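# Hang two metal bars on color-matched rack arms

## Task

Place both short metal bars onto the rack: each bar goes on the pair of rack arms whose labels (each label sits just above its arm) have the same color as that bar's painted ends. Each bar must rest on both arms of its pair, with its center lying between the two arms, and must stay there by itself once the robot lets go. Finish with both grippers open and moved away from the bars.

## Robot and tools

Robot: two seven-joint arms, left_arm and right_arm, each ending in a two-finger gripper. The names do not match image sides. Equal joint angles on the two arms give mirrored postures.

World frame: all reported positions use one shared frame. Its origin is on the plane z = 0, directly under the midpoint between the two arm bases, which sit 0.70 m above it. +x points forward, the direction both arms face. +y points toward left_arm. +z points up. Units are metres.

Gripper frame: the fingers extend along the gripper's +z axis and close along its y axis. end_effector_position is the spot between the finger pads when closed, just under 1 cm behind the tips. Closing pushes the tips about 17 mm further along +z.

execute_actions(actions): a list of actions run in sequence. Each action is a table of at most 15 rows. Each row lasts one control step of 1/30 s. If fewer than 15 rows are given, the last row repeats until 15 steps have passed. A row is always one flat list of 14 numbers, each in [-1, 1], covering both arms even if only one moves: dx, dy, dz, rx, ry, rz, opening for left_arm, then the same seven for right_arm. The first six numbers are an offset, not a pose. They are measured in that gripper's own axes from the pose it had at the start of the action (for the first action in a call, the last pose reported in this scene). Every row counts from that same start, not from the row before. Scale: 1.0 equals 0.6 m for dx, dy, dz and 180 degrees for the rotation; rx, ry, rz form a single rotation vector. Opening is absolute, not an offset: +1 is fully open (0.145 m), -1 is closed. Fully closing takes about 0.5 s or more. An empty list just returns the current state and images.

move(target, speed, blocking): drives each gripper in a straight line toward its target; both paths end at the same time, lasting 0.5 to 10 s (cut off at 10 s). target is one 14-number row laid out like an execute_actions row: offsets in each gripper's own axes, same scale, measured from the pose in the latest result that showed one, plus absolute openings, which are sent at the start. speed is the top path speed in m/s, 0.002 to 0.5, default 0.25; rotation is capped at twice that in rad/s. Paths ignore obstacles and the other arm, grippers lag and drift, and can overshoot the speed a lot, especially with a near-straight arm. Faster moves and targets set deeper past a contact push harder. blocking=false returns after 0.5 s while motion continues; check with wait(0), and call wait or stop before sending further rows or moves.

wait(seconds): 0 to 10 s; arms hold their last command, and a running move continues (returns early when it ends).

stop(): brakes a running move; it needs braking room, more at speed. Fingers keep moving.

zoom_image(camera, region): closer look at the latest image of cam_high, cam_left_wrist or cam_right_wrist; region is [x0, y0, x1, y1] in pixels, origin top-left, at most 504 by 504.

read_manual(section): returns licence texts only ("licences"); no motion.

finished_scene(scene): ends the current scene (pass its number) after the robot holds the last command; irreversible. Only call it when both bars rest on their racks unaided and the grippers are clear.

Motion details: each step the commanded pose is clipped to within 70 mm and 16 degrees of the measured pose, then reached by damped inverse kinematics, favouring position over orientation. A large offset may take several actions; after an action the arm goes no further than its last clipped pose, so send the remainder next. Elbows stop short of full extension. Joint ranges (rad), base to wrist: shoulder pitch -1.396 to 2.000 (right_arm -1.300 to 2.000), shoulder roll -0.175 to 2.000, upper arm roll -1.571 to 1.571, elbow 0.000 to 2.443, forearm roll -1.571 to 1.571, wrist pitch -0.785 to 0.785, wrist yaw -1.571 to 1.571. To keep an arm still, send in a reply's first call the offset that returns it to the wanted pose, then zeros later, always with its intended opening.

Results: a state line "left_arm: … | right_arm: …" gives each gripper's end_effector_position and end_effector_quat_wxyz; reported hand positions can be off, more at long reach. grip_measured is the measured finger opening on the command scale; to hold something, keep commanding an opening clearly below it (lower squeezes harder; about 10 N per pad, objects up to about 11 cm). "Hand target" lines show where each gripper is being driven. "pose unreachable" means the clearance check altered or blocked that arm's command. A move adds a "move:" line: its ending (done, off_target, moving, held, fault), limits applied (paced = command clipped; held = some steps blocked, after which the arm may surge), and each gripper's distance from target; if only one arm is named, the other finished. FAULT lines mean an arm stopped. MOTOR HOT warns from 85 °C; at 100 °C an OVER-TEMPERATURE FAULT disables the hot motors until they cool, so avoid long loaded holds.

Cameras: cam_high (fixed, 896x504) and two wrist cameras (896x504), returned in that order; calibration is approximate, so check positions visually.

Avoid: knocking objects off the work area, dropping or slamming the bars, hard pushes, arms touching or pressing each other, and fast closes. Sporadic tugs on held parts or pushes on loose objects can occur; grip firmly and recheck placement before finishing.

Each tool is called after "Call:" as name(argument=value, ...), one argument or row to a line, values as JSON.

## Session

Call:
execute_actions(
  actions=[],
)

Scene clock: 0.00 s.
left_arm: end_effector_position=(+0.2687, +0.1476, +0.4469) grip_measured=+1.00 end_effector_quat_wxyz=(+0.010, +0.710, -0.002, +0.704) | right_arm: end_effector_position=(+0.2698, -0.1565, +0.4498) grip_measured=+1.00 end_effector_quat_wxyz=(+0.002, +0.709, -0.004, +0.705)
Joint positions: left_arm=[-0.438  0.333 -0.298  1.807  0.18  -0.279 -0.347  0.145] | right_arm=[-0.442  0.34  -0.278  1.818  0.184 -0.27  -0.361  0.145]
Joint velocities: left_arm=[ 0.055  0.055  0.012 -0.002 -0.037  0.037 -0.11  -0.   ] | right_arm=[-0.011 -0.055 -0.002 -0.002 -0.037 -0.022  0.022  0.   ]
Hand target (left_arm): +0.269, +0.148, +0.447; +0.010, +0.710, -0.002, +0.704
Hand target (right_arm): +0.270, -0.156, +0.450; +0.002, +0.709, -0.004, +0.705

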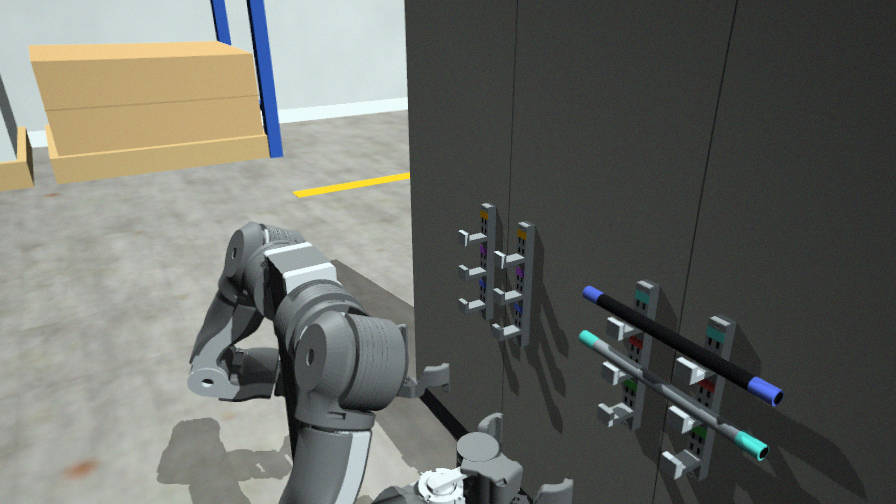

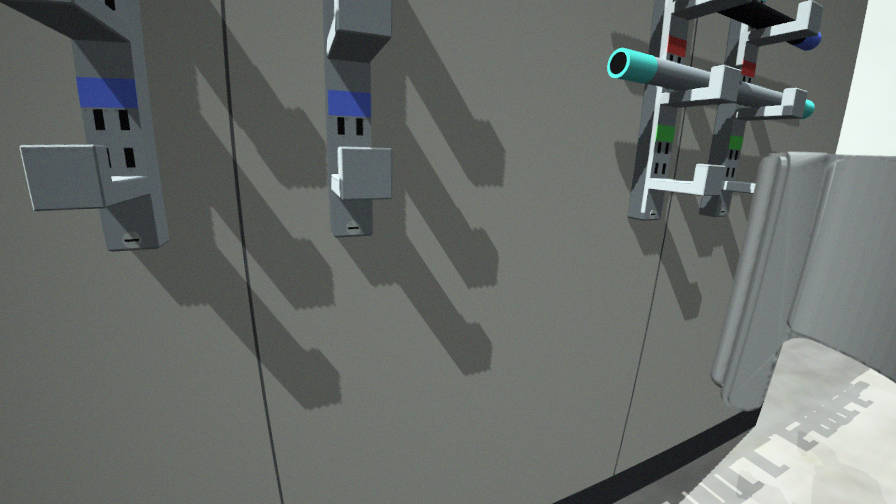

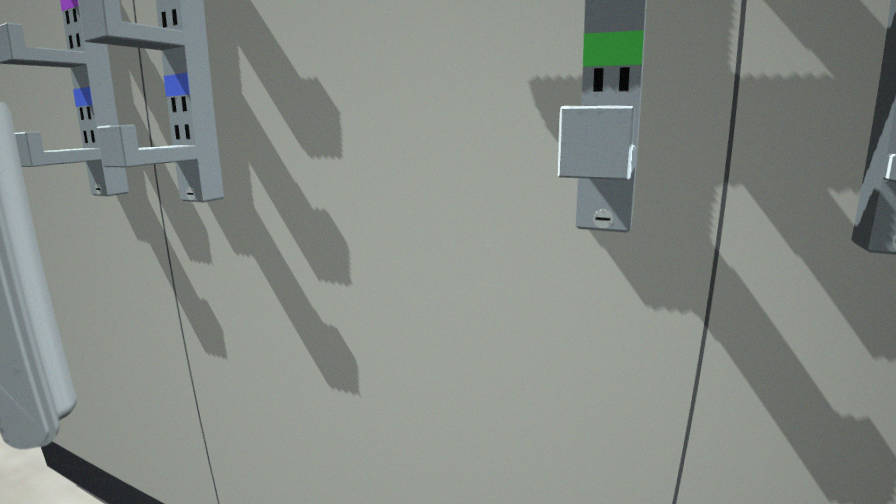

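Call:
zoom_image(
  camera="cam_high",
  region=[560,260,820,500],
)

Call:
zoom_image(
  camera="cam_high",
  region=[430,190,590,360],
)

Region (560, 260, 820, 500) of cam_high's 896x504 image, scaled by 1.938, with more detail than that image has; it fills the top 465 rows of this view, and the rest is white.

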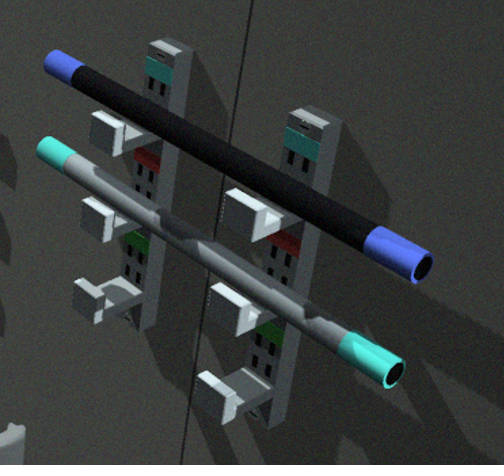

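Region (430, 190, 590, 360) of cam_high's 896x504 image, scaled by 2.965, with more detail than that image has; it fills the left 474 columns of this view, and the rest is white.

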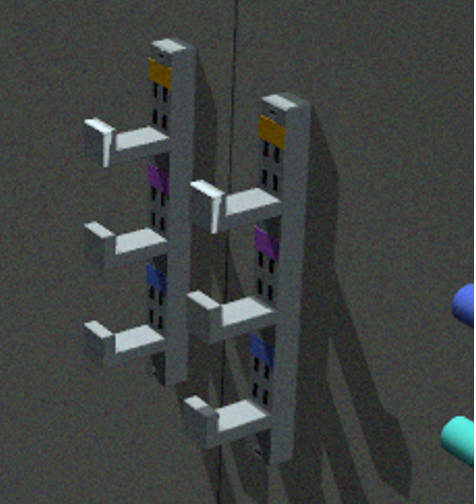

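Call:
move(
  target=[0,-0.1,0,0,0,-0.5,-0.2,0.325,0.12,0.03,0,0,0.5,-0.25],
  speed=0.2,
)

Scene clock: 9.40 s.
left_arm: end_effector_position=(+0.2712, +0.2076, +0.4525) grip_measured=-0.20 end_effector_quat_wxyz=(+0.511, +0.497, +0.493, +0.499) | right_arm: end_effector_position=(+0.2859, -0.2246, +0.6445) grip_measured=-0.25 end_effector_quat_wxyz=(-0.440, +0.470, -0.501, +0.577)
Joint positions: left_arm=[-0.422 -0.062  0.334  1.763  1.577  0.357  0.258  0.061] | right_arm=[-0.008 -0.166  0.414  2.455  1.582  0.352 -0.763  0.057]
Joint velocities: left_arm=[-0.033  0.011 -0.017  0.002 -0.066 -0.007 -0.037 -0.   ] | right_arm=[ 0.011 -0.011  0.002 -0.007  0.066 -0.051  0.007 -0.   ]
Hand target (left_arm): +0.271, +0.208, +0.451; +0.510, +0.498, +0.496, +0.496
Hand target (right_arm): +0.286, -0.224, +0.645; -0.441, +0.469, -0.502, +0.577
Off the commanded pose (left_arm): 0.006 m, 2 deg.
Off the commanded pose (right_arm): 0.005 m, 11 deg.
joint sent to its limit (left arm) — the command would take joint 5 (forearm roll) past its upper limit, so that joint was sent only as far as its limit.
joint sent to its limit (right arm) — the command would take joint 2 (shoulder roll) past its lower limit, joint 4 (elbow) past its upper limit and joint 5 (forearm roll) past its upper limit, so those joints were sent only as far as their limits.
move: off_target (left_arm, right_arm)
camera_calibration (this result's frames):
cam_left_wrist: T_world_to_cam=[[-0.407496, 0.0511729, 0.911772, -0.320932], [-0.251574, -0.966086, -0.0582137, 0.303538], [0.877871, -0.2531, 0.406549, -0.319687], [0, 0, 0, 1]] pos_world=[0.226228, 0.228754, 0.440256]
cam_right_wrist: T_world_to_cam=[[0.433649, -0.136831, -0.890632, 0.43041], [-0.0708298, 0.980169, -0.185074, 0.370896], [0.898294, 0.143341, 0.415358, -0.43762], [0, 0, 0, 1]] pos_world=[0.232735, -0.241919, 0.633749]

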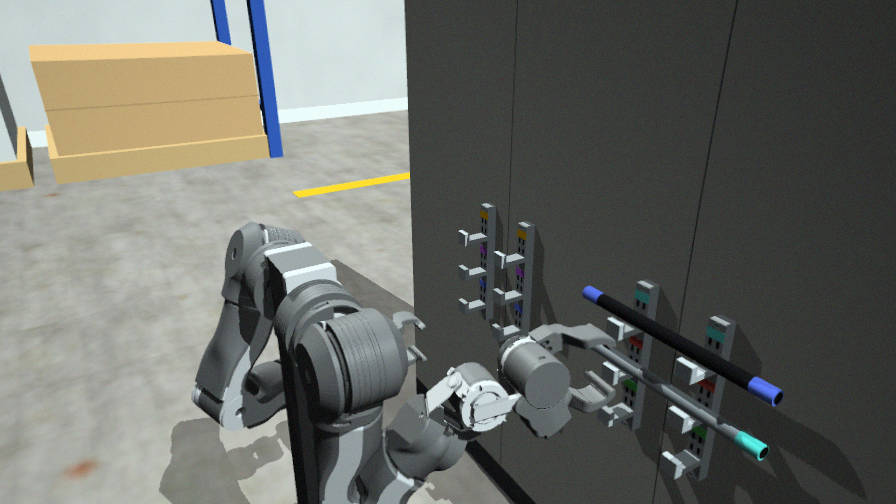

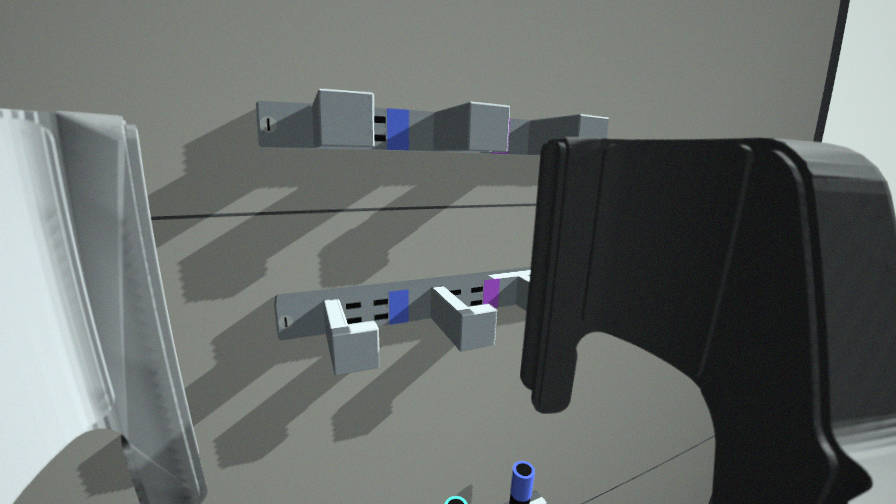

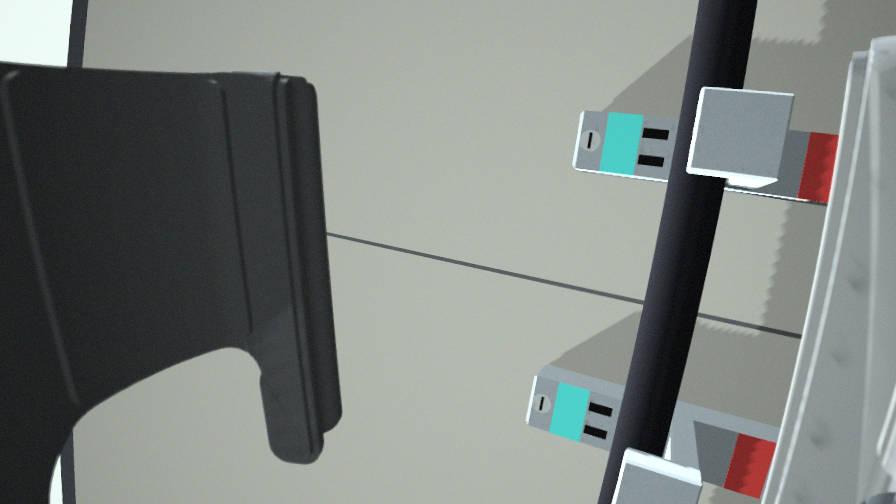

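Call:
move(
  target=[0,0,0,0,0,0,-0.2,-0.034,0.013,0.112,0.03,-0.054,0,-0.3],
  speed=0.15,
)

Scene clock: 11.73 s.
left_arm: end_effector_position=(+0.2712, +0.2076, +0.4525) grip_measured=-0.20 end_effector_quat_wxyz=(+0.511, +0.497, +0.493, +0.499) | right_arm: end_effector_position=(+0.3557, -0.2182, +0.6368) grip_measured=-0.30 end_effector_quat_wxyz=(+0.501, -0.496, +0.438, -0.557)
Joint positions: left_arm=[-0.422 -0.062  0.334  1.763  1.577  0.357  0.258  0.061] | right_arm=[ 0.237 -0.131  0.457  2.081  1.581  0.533 -0.569  0.053]
Joint velocities: left_arm=[ 0.077 -0.121 -0.007 -0.002 -0.037 -0.022 -0.022 -0.   ] | right_arm=[ 0.011 -0.055  0.007 -0.012  0.066  0.037  0.007  0.   ]
Hand target (left_arm): +0.271, +0.208, +0.453; +0.511, +0.497, +0.493, +0.499
Hand target (right_arm): +0.355, -0.219, +0.638; +0.503, -0.495, +0.436, -0.559
Off the commanded pose (left_arm): 0.000 m, 0 deg.
Off the commanded pose (right_arm): 0.002 m, 0 deg.
joint sent to its limit (right arm) — the command would take joint 5 (forearm roll) past its upper limit, so that joint was sent only as far as its limit.
move: done
camera_calibration (this result's frames):
cam_left_wrist: T_world_to_cam=[[-0.407478, 0.0514061, 0.911767, -0.320981], [-0.251932, -0.965998, -0.0581272, 0.303519], [0.877777, -0.253388, 0.406574, -0.319627], [0, 0, 0, 1]] pos_world=[0.226234, 0.228709, 0.440255]
cam_right_wrist: T_world_to_cam=[[0.511703, -0.0703448, -0.856278, 0.359008], [-0.22556, 0.950684, -0.212893, 0.43438], [0.829025, 0.30208, 0.470601, -0.473953], [0, 0, 0, 1]] pos_world=[0.307192, -0.244532, 0.62293]

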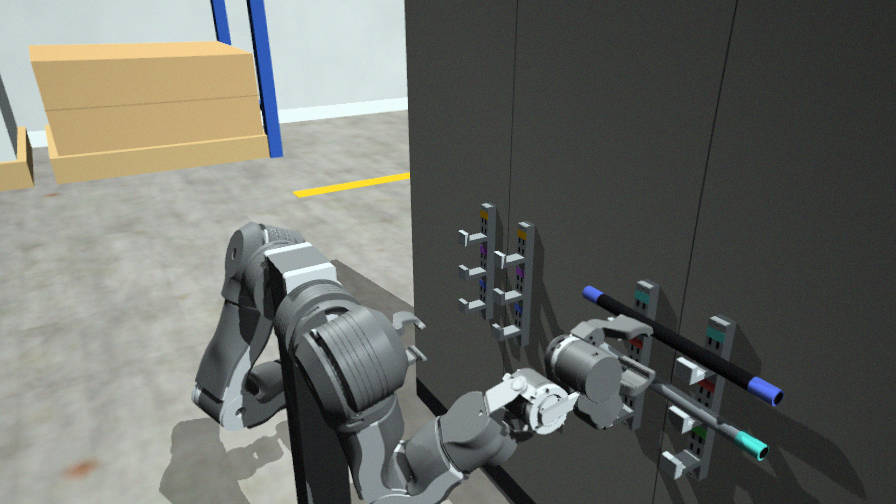

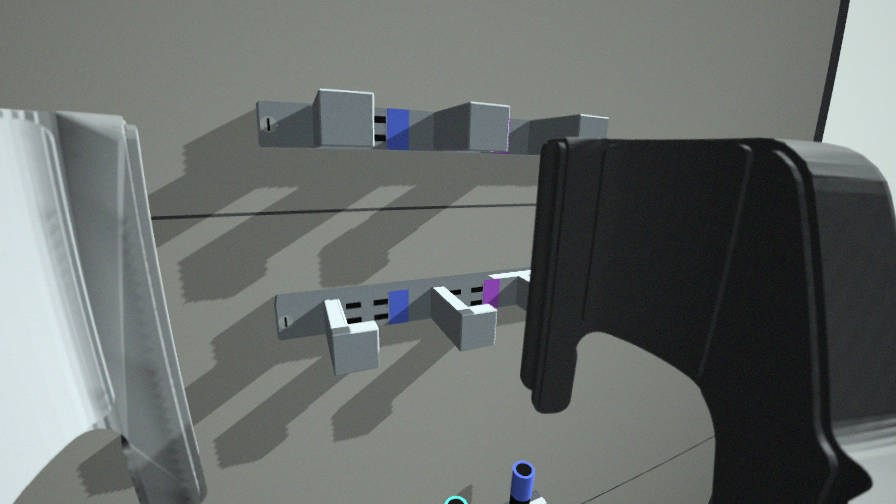

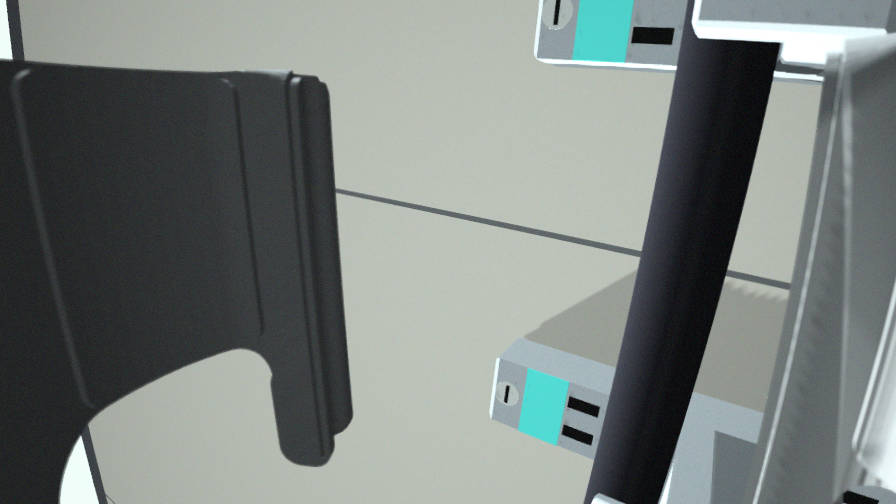

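Call:
move(
  target=[0,0,0,0,0,0,-0.2,-0.007,0.028,0.064,-0.04,0,0,-0.35],
  speed=0.1,
)

Scene clock: 13.50 s.
left_arm: end_effector_position=(+0.2712, +0.2076, +0.4525) grip_measured=-0.20 end_effector_quat_wxyz=(+0.511, +0.497, +0.493, +0.499) | right_arm: end_effector_position=(+0.3956, -0.2164, +0.6245) grip_measured=-0.35 end_effector_quat_wxyz=(-0.471, +0.525, -0.471, +0.529)
Joint positions: left_arm=[-0.422 -0.062  0.334  1.763  1.577  0.357  0.258  0.061] | right_arm=[ 0.394 -0.127  0.42   1.91   1.487  0.505 -0.661  0.049]
Joint velocities: left_arm=[-0.077 -0.033 -0.002  0.002  0.051 -0.037  0.022 -0.   ] | right_arm=[ 0.011  0.011 -0.017 -0.007  0.037 -0.022 -0.007  0.   ]
Hand target (left_arm): +0.271, +0.208, +0.453; +0.511, +0.497, +0.493, +0.499
Hand target (right_arm): +0.396, -0.217, +0.624; -0.470, +0.526, -0.473, +0.528
Off the commanded pose (left_arm): 0.000 m, 0 deg.
Off the commanded pose (right_arm): 0.001 m, 0 deg.
move: done
camera_calibration (this result's frames):
cam_left_wrist: T_world_to_cam=[[-0.407478, 0.0514061, 0.911767, -0.320981], [-0.251932, -0.965998, -0.0581272, 0.303519], [0.877777, -0.253388, 0.406574, -0.319627], [0, 0, 0, 1]] pos_world=[0.226234, 0.228709, 0.440255]
cam_right_wrist: T_world_to_cam=[[0.404169, -0.0742963, -0.911662, 0.404519], [-0.236957, 0.954166, -0.182811, 0.425574], [0.883458, 0.289911, 0.368039, -0.461889], [0, 0, 0, 1]] pos_world=[0.345408, -0.242107, 0.616577]

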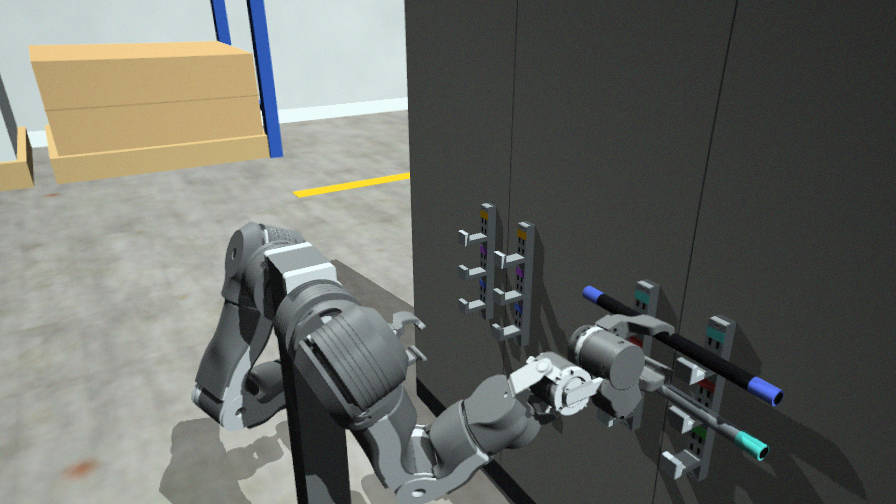

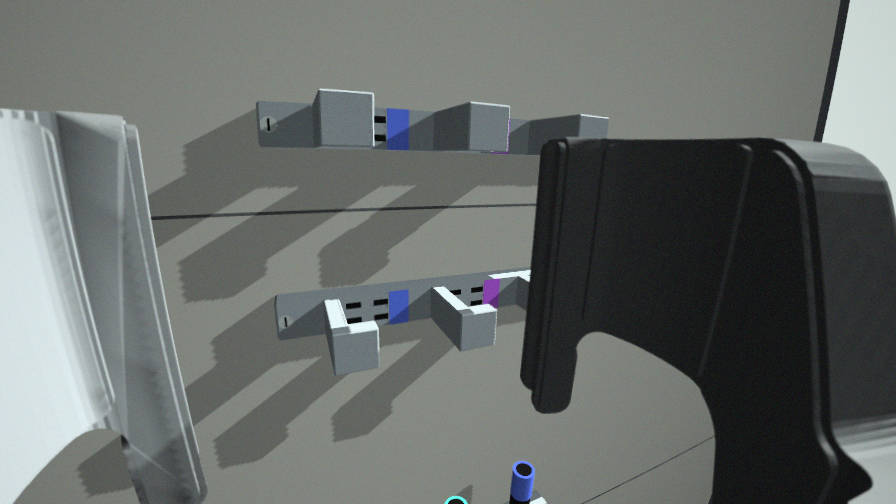

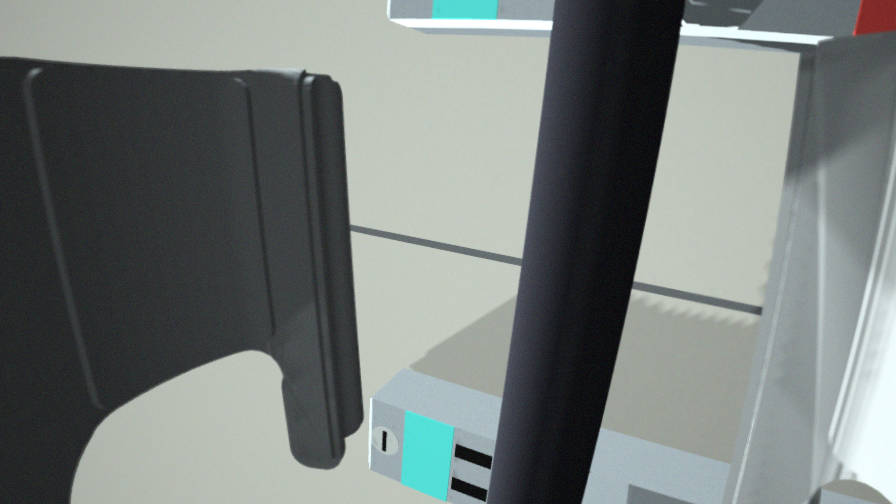

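Call:
move(
  target=[0,0,0,0,0,0,-0.2,0,0,0.065,0,0,0,-0.35],
  speed=0.06,
)

Scene clock: 14.80 s.
left_arm: end_effector_position=(+0.2712, +0.2076, +0.4525) grip_measured=-0.20 end_effector_quat_wxyz=(+0.511, +0.497, +0.493, +0.499) | right_arm: end_effector_position=(+0.4342, -0.2175, +0.6226) grip_measured=-0.35 end_effector_quat_wxyz=(-0.470, +0.527, -0.474, +0.526)
Joint positions: left_arm=[-0.422 -0.062  0.334  1.763  1.577  0.357  0.258  0.061] | right_arm=[ 0.524 -0.097  0.402  1.697  1.418  0.469 -0.58   0.049]
Joint velocities: left_arm=[ 0.033 -0.033 -0.007 -0.017  0.022  0.022 -0.007  0.   ] | right_arm=[ 0.077  0.033  0.002 -0.002 -0.022 -0.037 -0.007 -0.   ]
Hand target (left_arm): +0.271, +0.208, +0.453; +0.511, +0.497, +0.493, +0.499
Hand target (right_arm): +0.435, -0.218, +0.625; -0.472, +0.524, -0.472, +0.529
Off the commanded pose (left_arm): 0.000 m, 0 deg.
Off the commanded pose (right_arm): 0.002 m, 0 deg.
move: done
camera_calibration (this result's frames):
cam_left_wrist: T_world_to_cam=[[-0.407478, 0.0514061, 0.911767, -0.320981], [-0.251932, -0.965998, -0.0581272, 0.303519], [0.877777, -0.253388, 0.406574, -0.319627], [0, 0, 0, 1]] pos_world=[0.226234, 0.228709, 0.440255]
cam_right_wrist: T_world_to_cam=[[0.397203, -0.0710966, -0.914973, 0.392831], [-0.238547, 0.954726, -0.177743, 0.433064], [0.886186, 0.288864, 0.36226, -0.492803], [0, 0, 0, 1]] pos_world=[0.383988, -0.243175, 0.614927]

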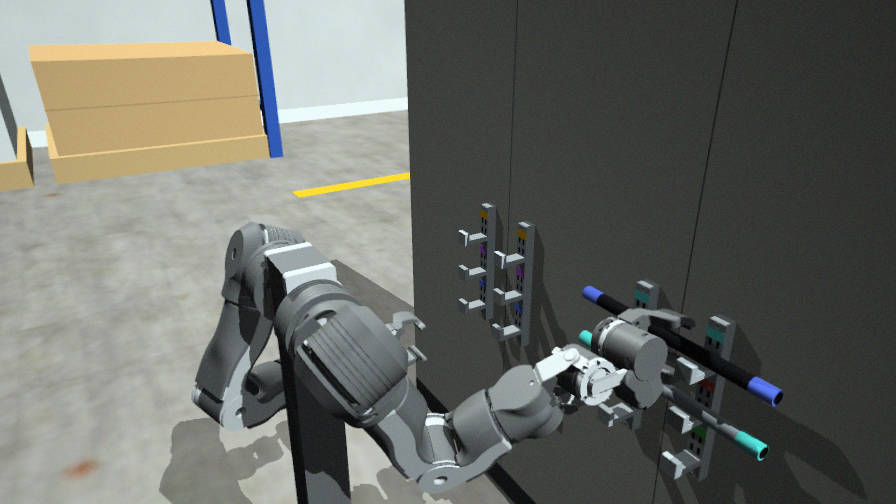

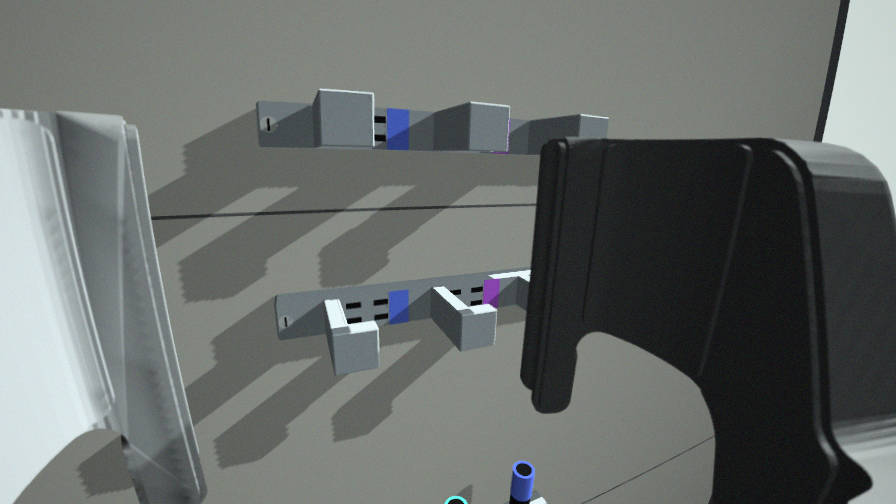

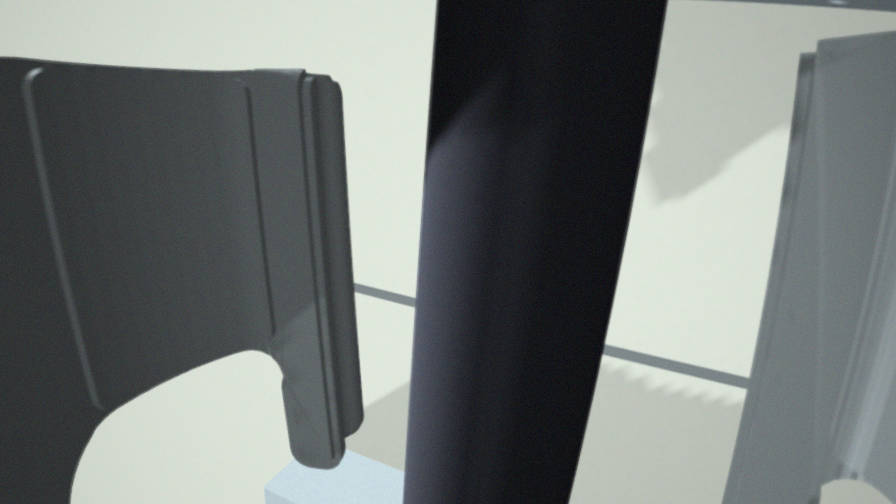

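Call:
execute_actions(
  actions=[
    [[0,0,0,0,0,0,-0.2,0,0,0.005,0,0,0,-0.5],[0,0,0,0,0,0,-0.2,0,0,0.005,0,0,0,-0.5],[0,0,0,0,0,0,-0.2,0,0,0.005,0,0,0,-0.5],[0,0,0,0,0,0,-0.2,0,0,0.005,0,0,0,-0.5],[0,0,0,0,0,0,-0.2,0,0,0.005,0,0,0,-0.6],[0,0,0,0,0,0,-0.2,0,0,0.005,0,0,0,-0.6],[0,0,0,0,0,0,-0.2,0,0,0.005,0,0,0,-0.6],[0,0,0,0,0,0,-0.2,0,0,0.005,0,0,0,-0.7]],
    [[0,0,0,0,0,0,-0.2,0,0,0,0,0,0,-0.8],[0,0,0,0,0,0,-0.2,0,0,0,0,0,0,-0.85],[0,0,0,0,0,0,-0.2,0,0,0,0,0,0,-0.9],[0,0,0,0,0,0,-0.2,0,0,0,0,0,0,-0.95]],
  ],
)

Scene clock: 17.50 s.
left_arm: end_effector_position=(+0.2712, +0.2076, +0.4525) grip_measured=-0.20 end_effector_quat_wxyz=(+0.511, +0.497, +0.493, +0.499) | right_arm: end_effector_position=(+0.4372, -0.2161, +0.6273) grip_measured=-0.74 end_effector_quat_wxyz=(+0.481, -0.520, +0.470, -0.527)
Joint positions: left_arm=[-0.422 -0.062  0.334  1.763  1.577  0.357  0.258  0.061] | right_arm=[ 0.536 -0.091  0.397  1.681  1.434  0.46  -0.564  0.019]
Joint velocities: left_arm=[ 0.077  0.033  0.002  0.002 -0.037 -0.066 -0.051  0.   ] | right_arm=[-0.033 -0.077 -0.002  0.002 -0.037  0.037 -0.051 -0.   ]
Hand target (left_arm): +0.271, +0.208, +0.453; +0.511, +0.497, +0.493, +0.499
Hand target (right_arm): +0.437, -0.217, +0.623; +0.473, -0.526, +0.473, -0.526
Off the commanded pose (left_arm): 0.000 m, 0 deg.
Off the commanded pose (right_arm): 0.004 m, 1 deg.
camera_calibration (this result's frames):
cam_left_wrist: T_world_to_cam=[[-0.407478, 0.0514061, 0.911767, -0.320981], [-0.251932, -0.965998, -0.0581272, 0.303519], [0.877777, -0.253388, 0.406574, -0.319627], [0, 0, 0, 1]] pos_world=[0.226234, 0.228709, 0.440255]
cam_right_wrist: T_world_to_cam=[[0.416895, -0.0553996, -0.907265, 0.385998], [-0.243071, 0.954994, -0.170007, 0.4305], [0.875851, 0.291405, 0.384667, -0.506571], [0, 0, 0, 1]] pos_world=[0.387402, -0.242124, 0.618251]

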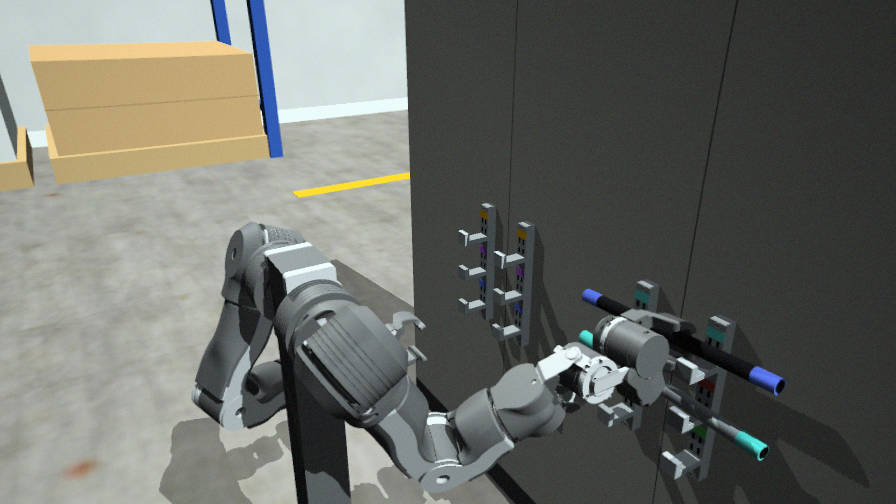

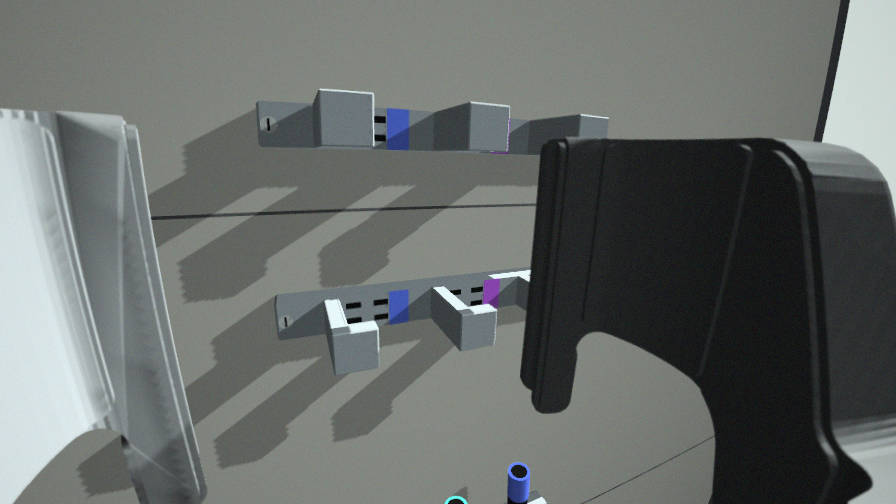

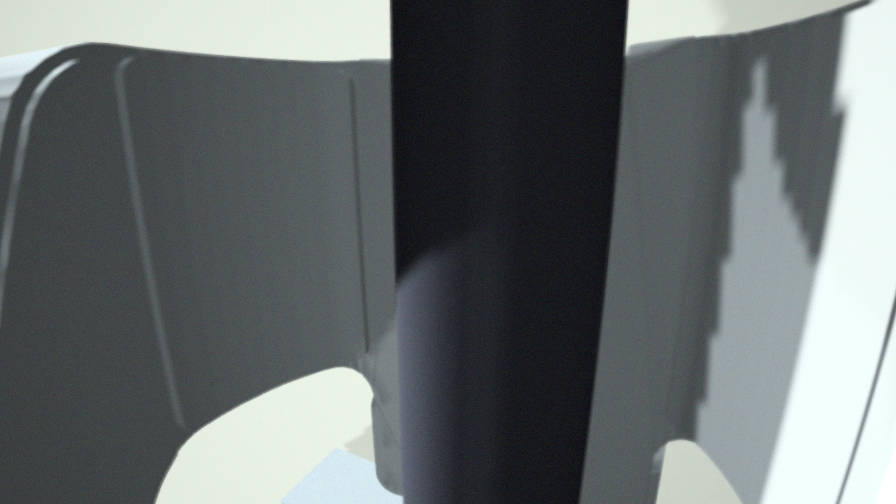

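Call:
move(
  target=[0,0,0,0,0,0,-0.2,0,-0.065,-0.005,0,0,0,-0.95],
  speed=0.08,
)

Call:
move(
  target=[0,0,0,0,0,0,-0.2,0,0,-0.2,0,0,0,-0.95],
  speed=0.12,
)

Scene clock: 32.07 s.
left_arm: end_effector_position=(+0.2712, +0.2076, +0.4525) grip_measured=-0.20 end_effector_quat_wxyz=(+0.511, +0.497, +0.493, +0.499) | right_arm: end_effector_position=(+0.4337, -0.2142, +0.6641) grip_measured=-0.75 end_effector_quat_wxyz=(-0.478, +0.520, -0.473, +0.527)
Joint positions: left_arm=[-0.422 -0.062  0.334  1.763  1.577  0.357  0.258  0.061] | right_arm=[ 0.637 -0.109  0.396  1.749  1.45   0.472 -0.738  0.019]
Joint velocities: left_arm=[ 0.033 -0.099  0.012  0.002  0.037  0.007 -0.081  0.   ] | right_arm=[ 0.099 -0.011  0.002 -0.002 -0.037 -0.007 -0.037  0.   ]
Hand target (left_arm): +0.271, +0.208, +0.453; +0.511, +0.497, +0.493, +0.499
Hand target (right_arm): +0.433, -0.213, +0.666; -0.480, +0.520, -0.470, +0.527
Off the commanded pose (left_arm): 0.000 m, 0 deg.
Off the commanded pose (right_arm): 0.003 m, 0 deg.
move: done
camera_calibration (this result's frames):
cam_left_wrist: T_world_to_cam=[[-0.407478, 0.0514061, 0.911767, -0.320981], [-0.251932, -0.965998, -0.0581272, 0.303519], [0.877777, -0.253388, 0.406574, -0.319627], [0, 0, 0, 1]] pos_world=[0.226234, 0.228709, 0.440255]
cam_right_wrist: T_world_to_cam=[[0.41245, -0.0586103, -0.909093, 0.423451], [-0.237592, 0.956469, -0.169459, 0.431603], [0.879452, 0.285886, 0.38057, -0.518233], [0, 0, 0, 1]] pos_world=[0.383654, -0.239841, 0.65532]

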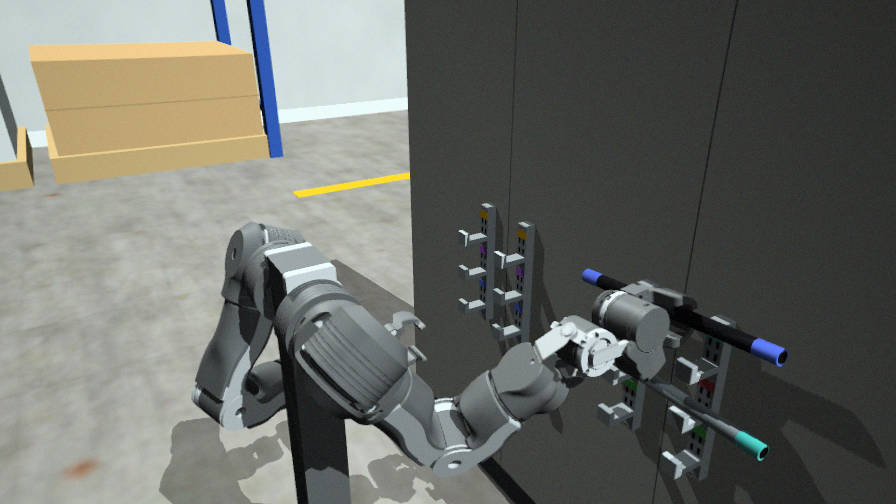

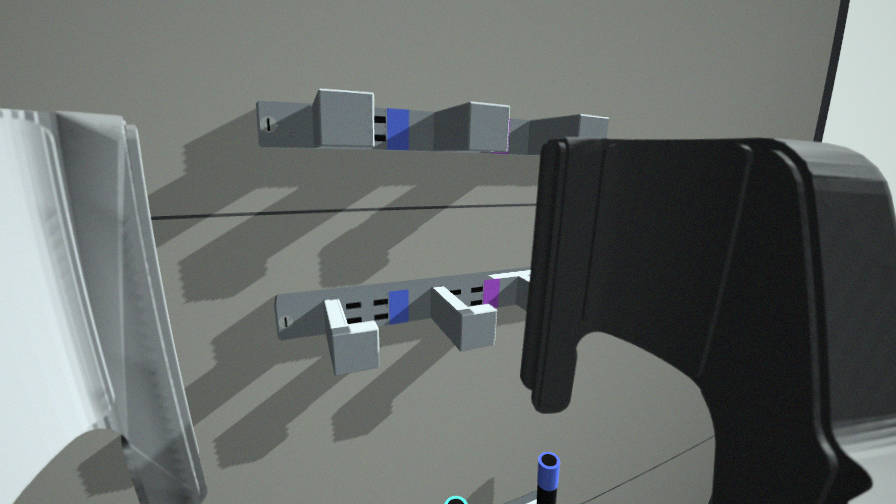

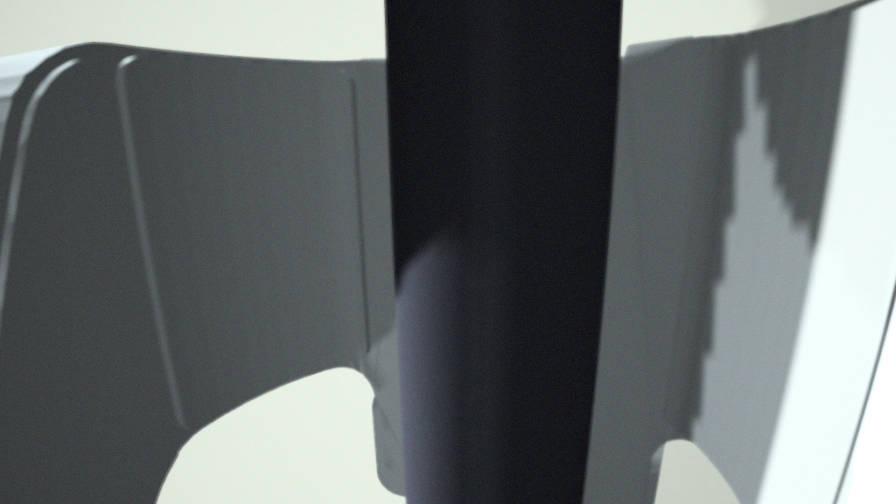

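Scene clock: 33.33 s.
left_arm: end_effector_position=(+0.2712, +0.2076, +0.4525) grip_measured=-0.20 end_effector_quat_wxyz=(+0.511, +0.497, +0.493, +0.499) | right_arm: end_effector_position=(+0.3135, -0.2121, +0.6616) grip_measured=-0.75 end_effector_quat_wxyz=(-0.445, +0.508, -0.481, +0.559)
Joint positions: left_arm=[-0.422 -0.062  0.334  1.763  1.577  0.357  0.258  0.061] | right_arm=[ 0.227 -0.167  0.394  2.378  1.578  0.462 -0.952  0.019]
Joint velocities: left_arm=[ 0.077 -0.077  0.002  0.002  0.022  0.022 -0.037  0.   ] | right_arm=[-0.077 -0.121 -0.007 -0.007  0.022 -0.066  0.007  0.   ]
Hand target (left_arm): +0.271, +0.208, +0.453; +0.511, +0.497, +0.493, +0.499
Hand target (right_arm): +0.314, -0.211, +0.663; -0.448, +0.506, -0.480, +0.559
Off the commanded pose (left_arm): 0.000 m, 0 deg.
Off the commanded pose (right_arm): 0.002 m, 6 deg.
joint sent to its limit (right arm) — the command would take joint 2 (shoulder roll) past its lower limit and joint 5 (forearm roll) past its upper limit, so those joints were sent only as far as their limits.
move: off_target (right_arm)
camera_calibration (this result's frames):
cam_left_wrist: T_world_to_cam=[[-0.407478, 0.0514061, 0.911767, -0.320981], [-0.251932, -0.965998, -0.0581272, 0.303519], [0.877777, -0.253388, 0.406574, -0.319627], [0, 0, 0, 1]] pos_world=[0.226234, 0.228709, 0.440255]
cam_right_wrist: T_world_to_cam=[[0.40982, -0.134179, -0.902244, 0.451068], [-0.15424, 0.964685, -0.213524, 0.405433], [0.899032, 0.226668, 0.374651, -0.426934], [0, 0, 0, 1]] pos_world=[0.261505, -0.233819, 0.653494]

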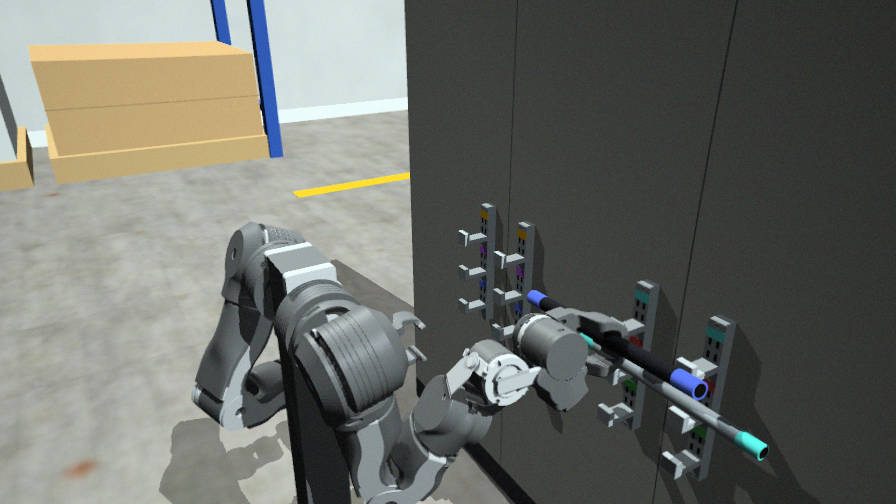

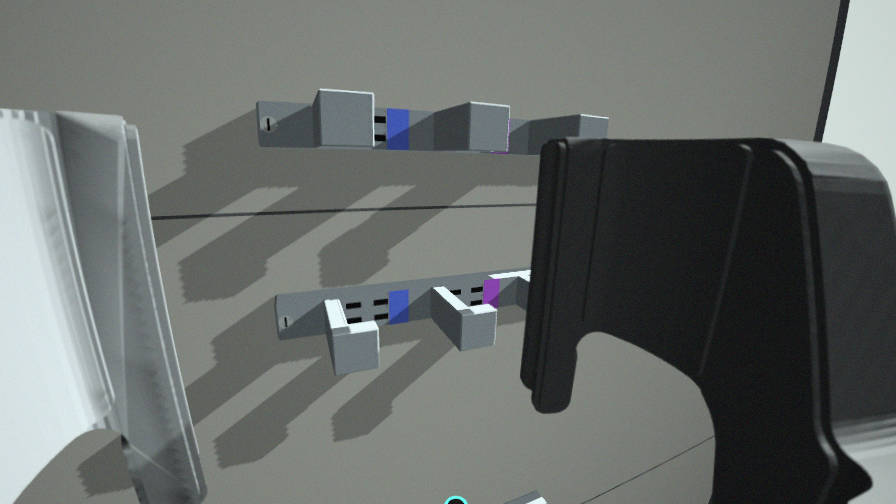

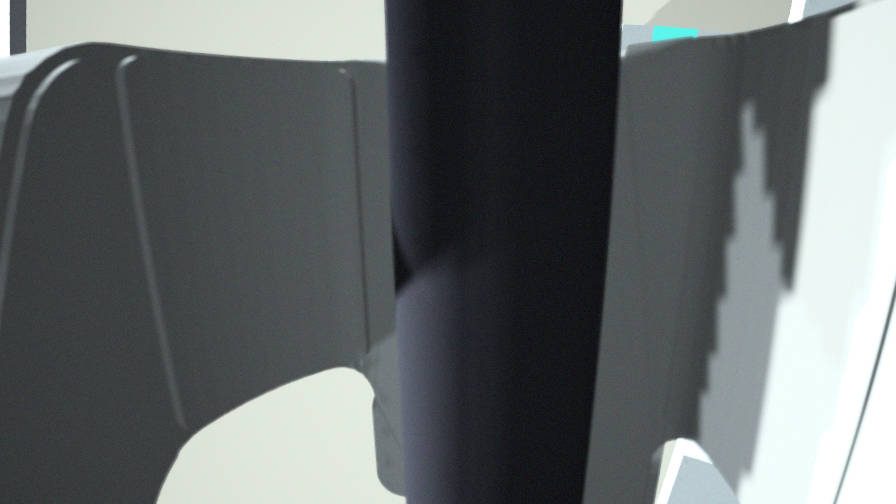

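Call:
move(
  target=[0,-0.05,0,0,0,0,-0.35,-0.19,0.142,0.02,0,-0.027,0.045,-0.95],
  speed=0.12,
)

Scene clock: 36.10 s.
left_arm: end_effector_position=(+0.2713, +0.2073, +0.4219) grip_measured=-0.35 end_effector_quat_wxyz=(+0.511, +0.498, +0.495, +0.496) | right_arm: end_effector_position=(+0.3376, -0.1116, +0.5596) grip_measured=-0.75 end_effector_quat_wxyz=(+0.504, -0.499, +0.502, -0.495)
Joint positions: left_arm=[-0.382 -0.059  0.334  1.597  1.522  0.355  0.388  0.049] | right_arm=[-0.127 -0.167 -0.104  2.053  1.39  -0.012 -0.367  0.019]
Joint velocities: left_arm=[-0.055 -0.011 -0.007 -0.002  0.007  0.022 -0.022  0.   ] | right_arm=[-0.143 -0.011 -0.002  0.002 -0.066 -0.037 -0.022  0.   ]
Hand target (left_arm): +0.272, +0.208, +0.422; +0.511, +0.497, +0.493, +0.499
Hand target (right_arm): +0.338, -0.112, +0.563; +0.507, -0.494, +0.500, -0.499
Off the commanded pose (left_arm): 0.001 m, 0 deg.
Off the commanded pose (right_arm): 0.003 m, 1 deg.
joint sent to its limit (right arm) — the command would take joint 2 (shoulder roll) past its lower limit, so that joint was sent only as far as its limit.
move: done
camera_calibration (this result's frames):
cam_left_wrist: T_world_to_cam=[[-0.402301, 0.0531617, 0.913962, -0.29572], [-0.253259, -0.965817, -0.0552996, 0.300632], [0.87978, -0.253716, 0.402013, -0.305916], [0, 0, 0, 1]] pos_world=[0.226307, 0.228461, 0.409884]
cam_right_wrist: T_world_to_cam=[[0.398905, 0.044612, -0.915907, 0.393988], [-0.247579, 0.966963, -0.0607291, 0.236683], [0.882938, 0.250984, 0.396771, -0.437448], [0, 0, 0, 1]] pos_world=[0.287674, -0.136648, 0.548796]

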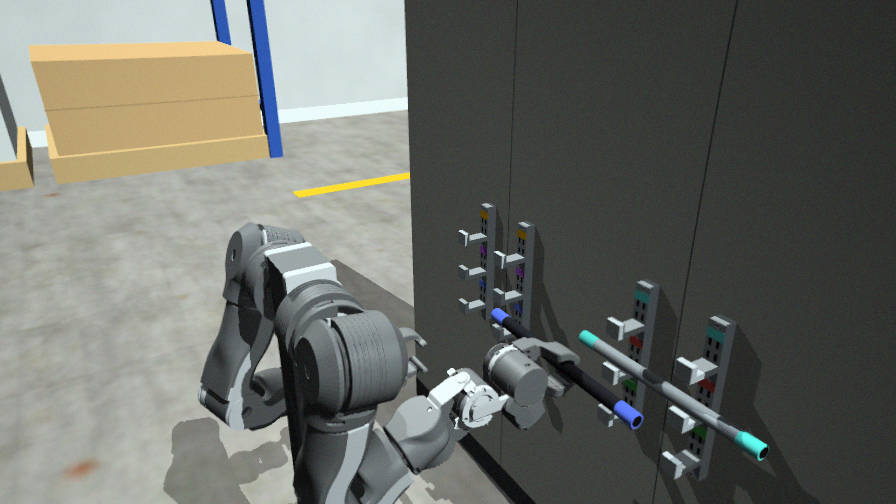

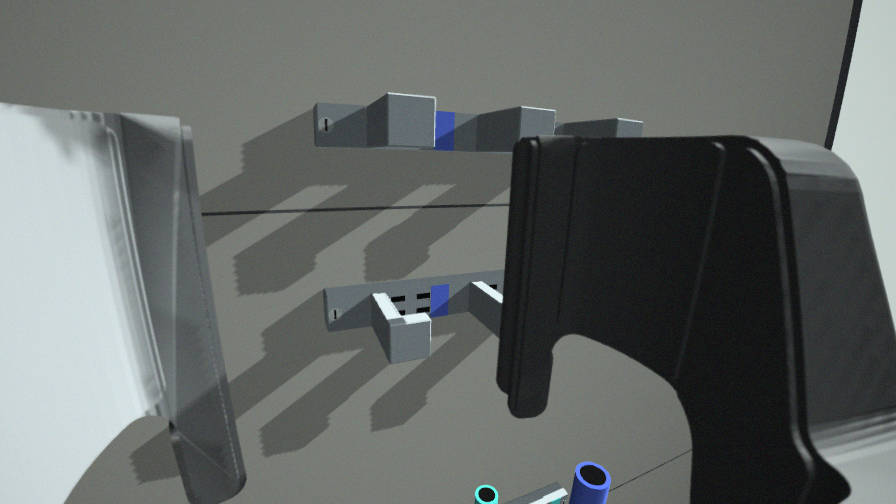

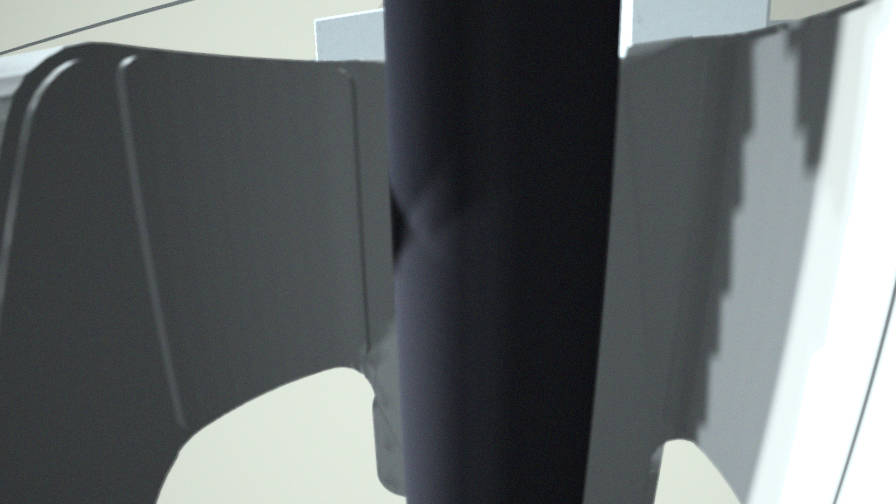

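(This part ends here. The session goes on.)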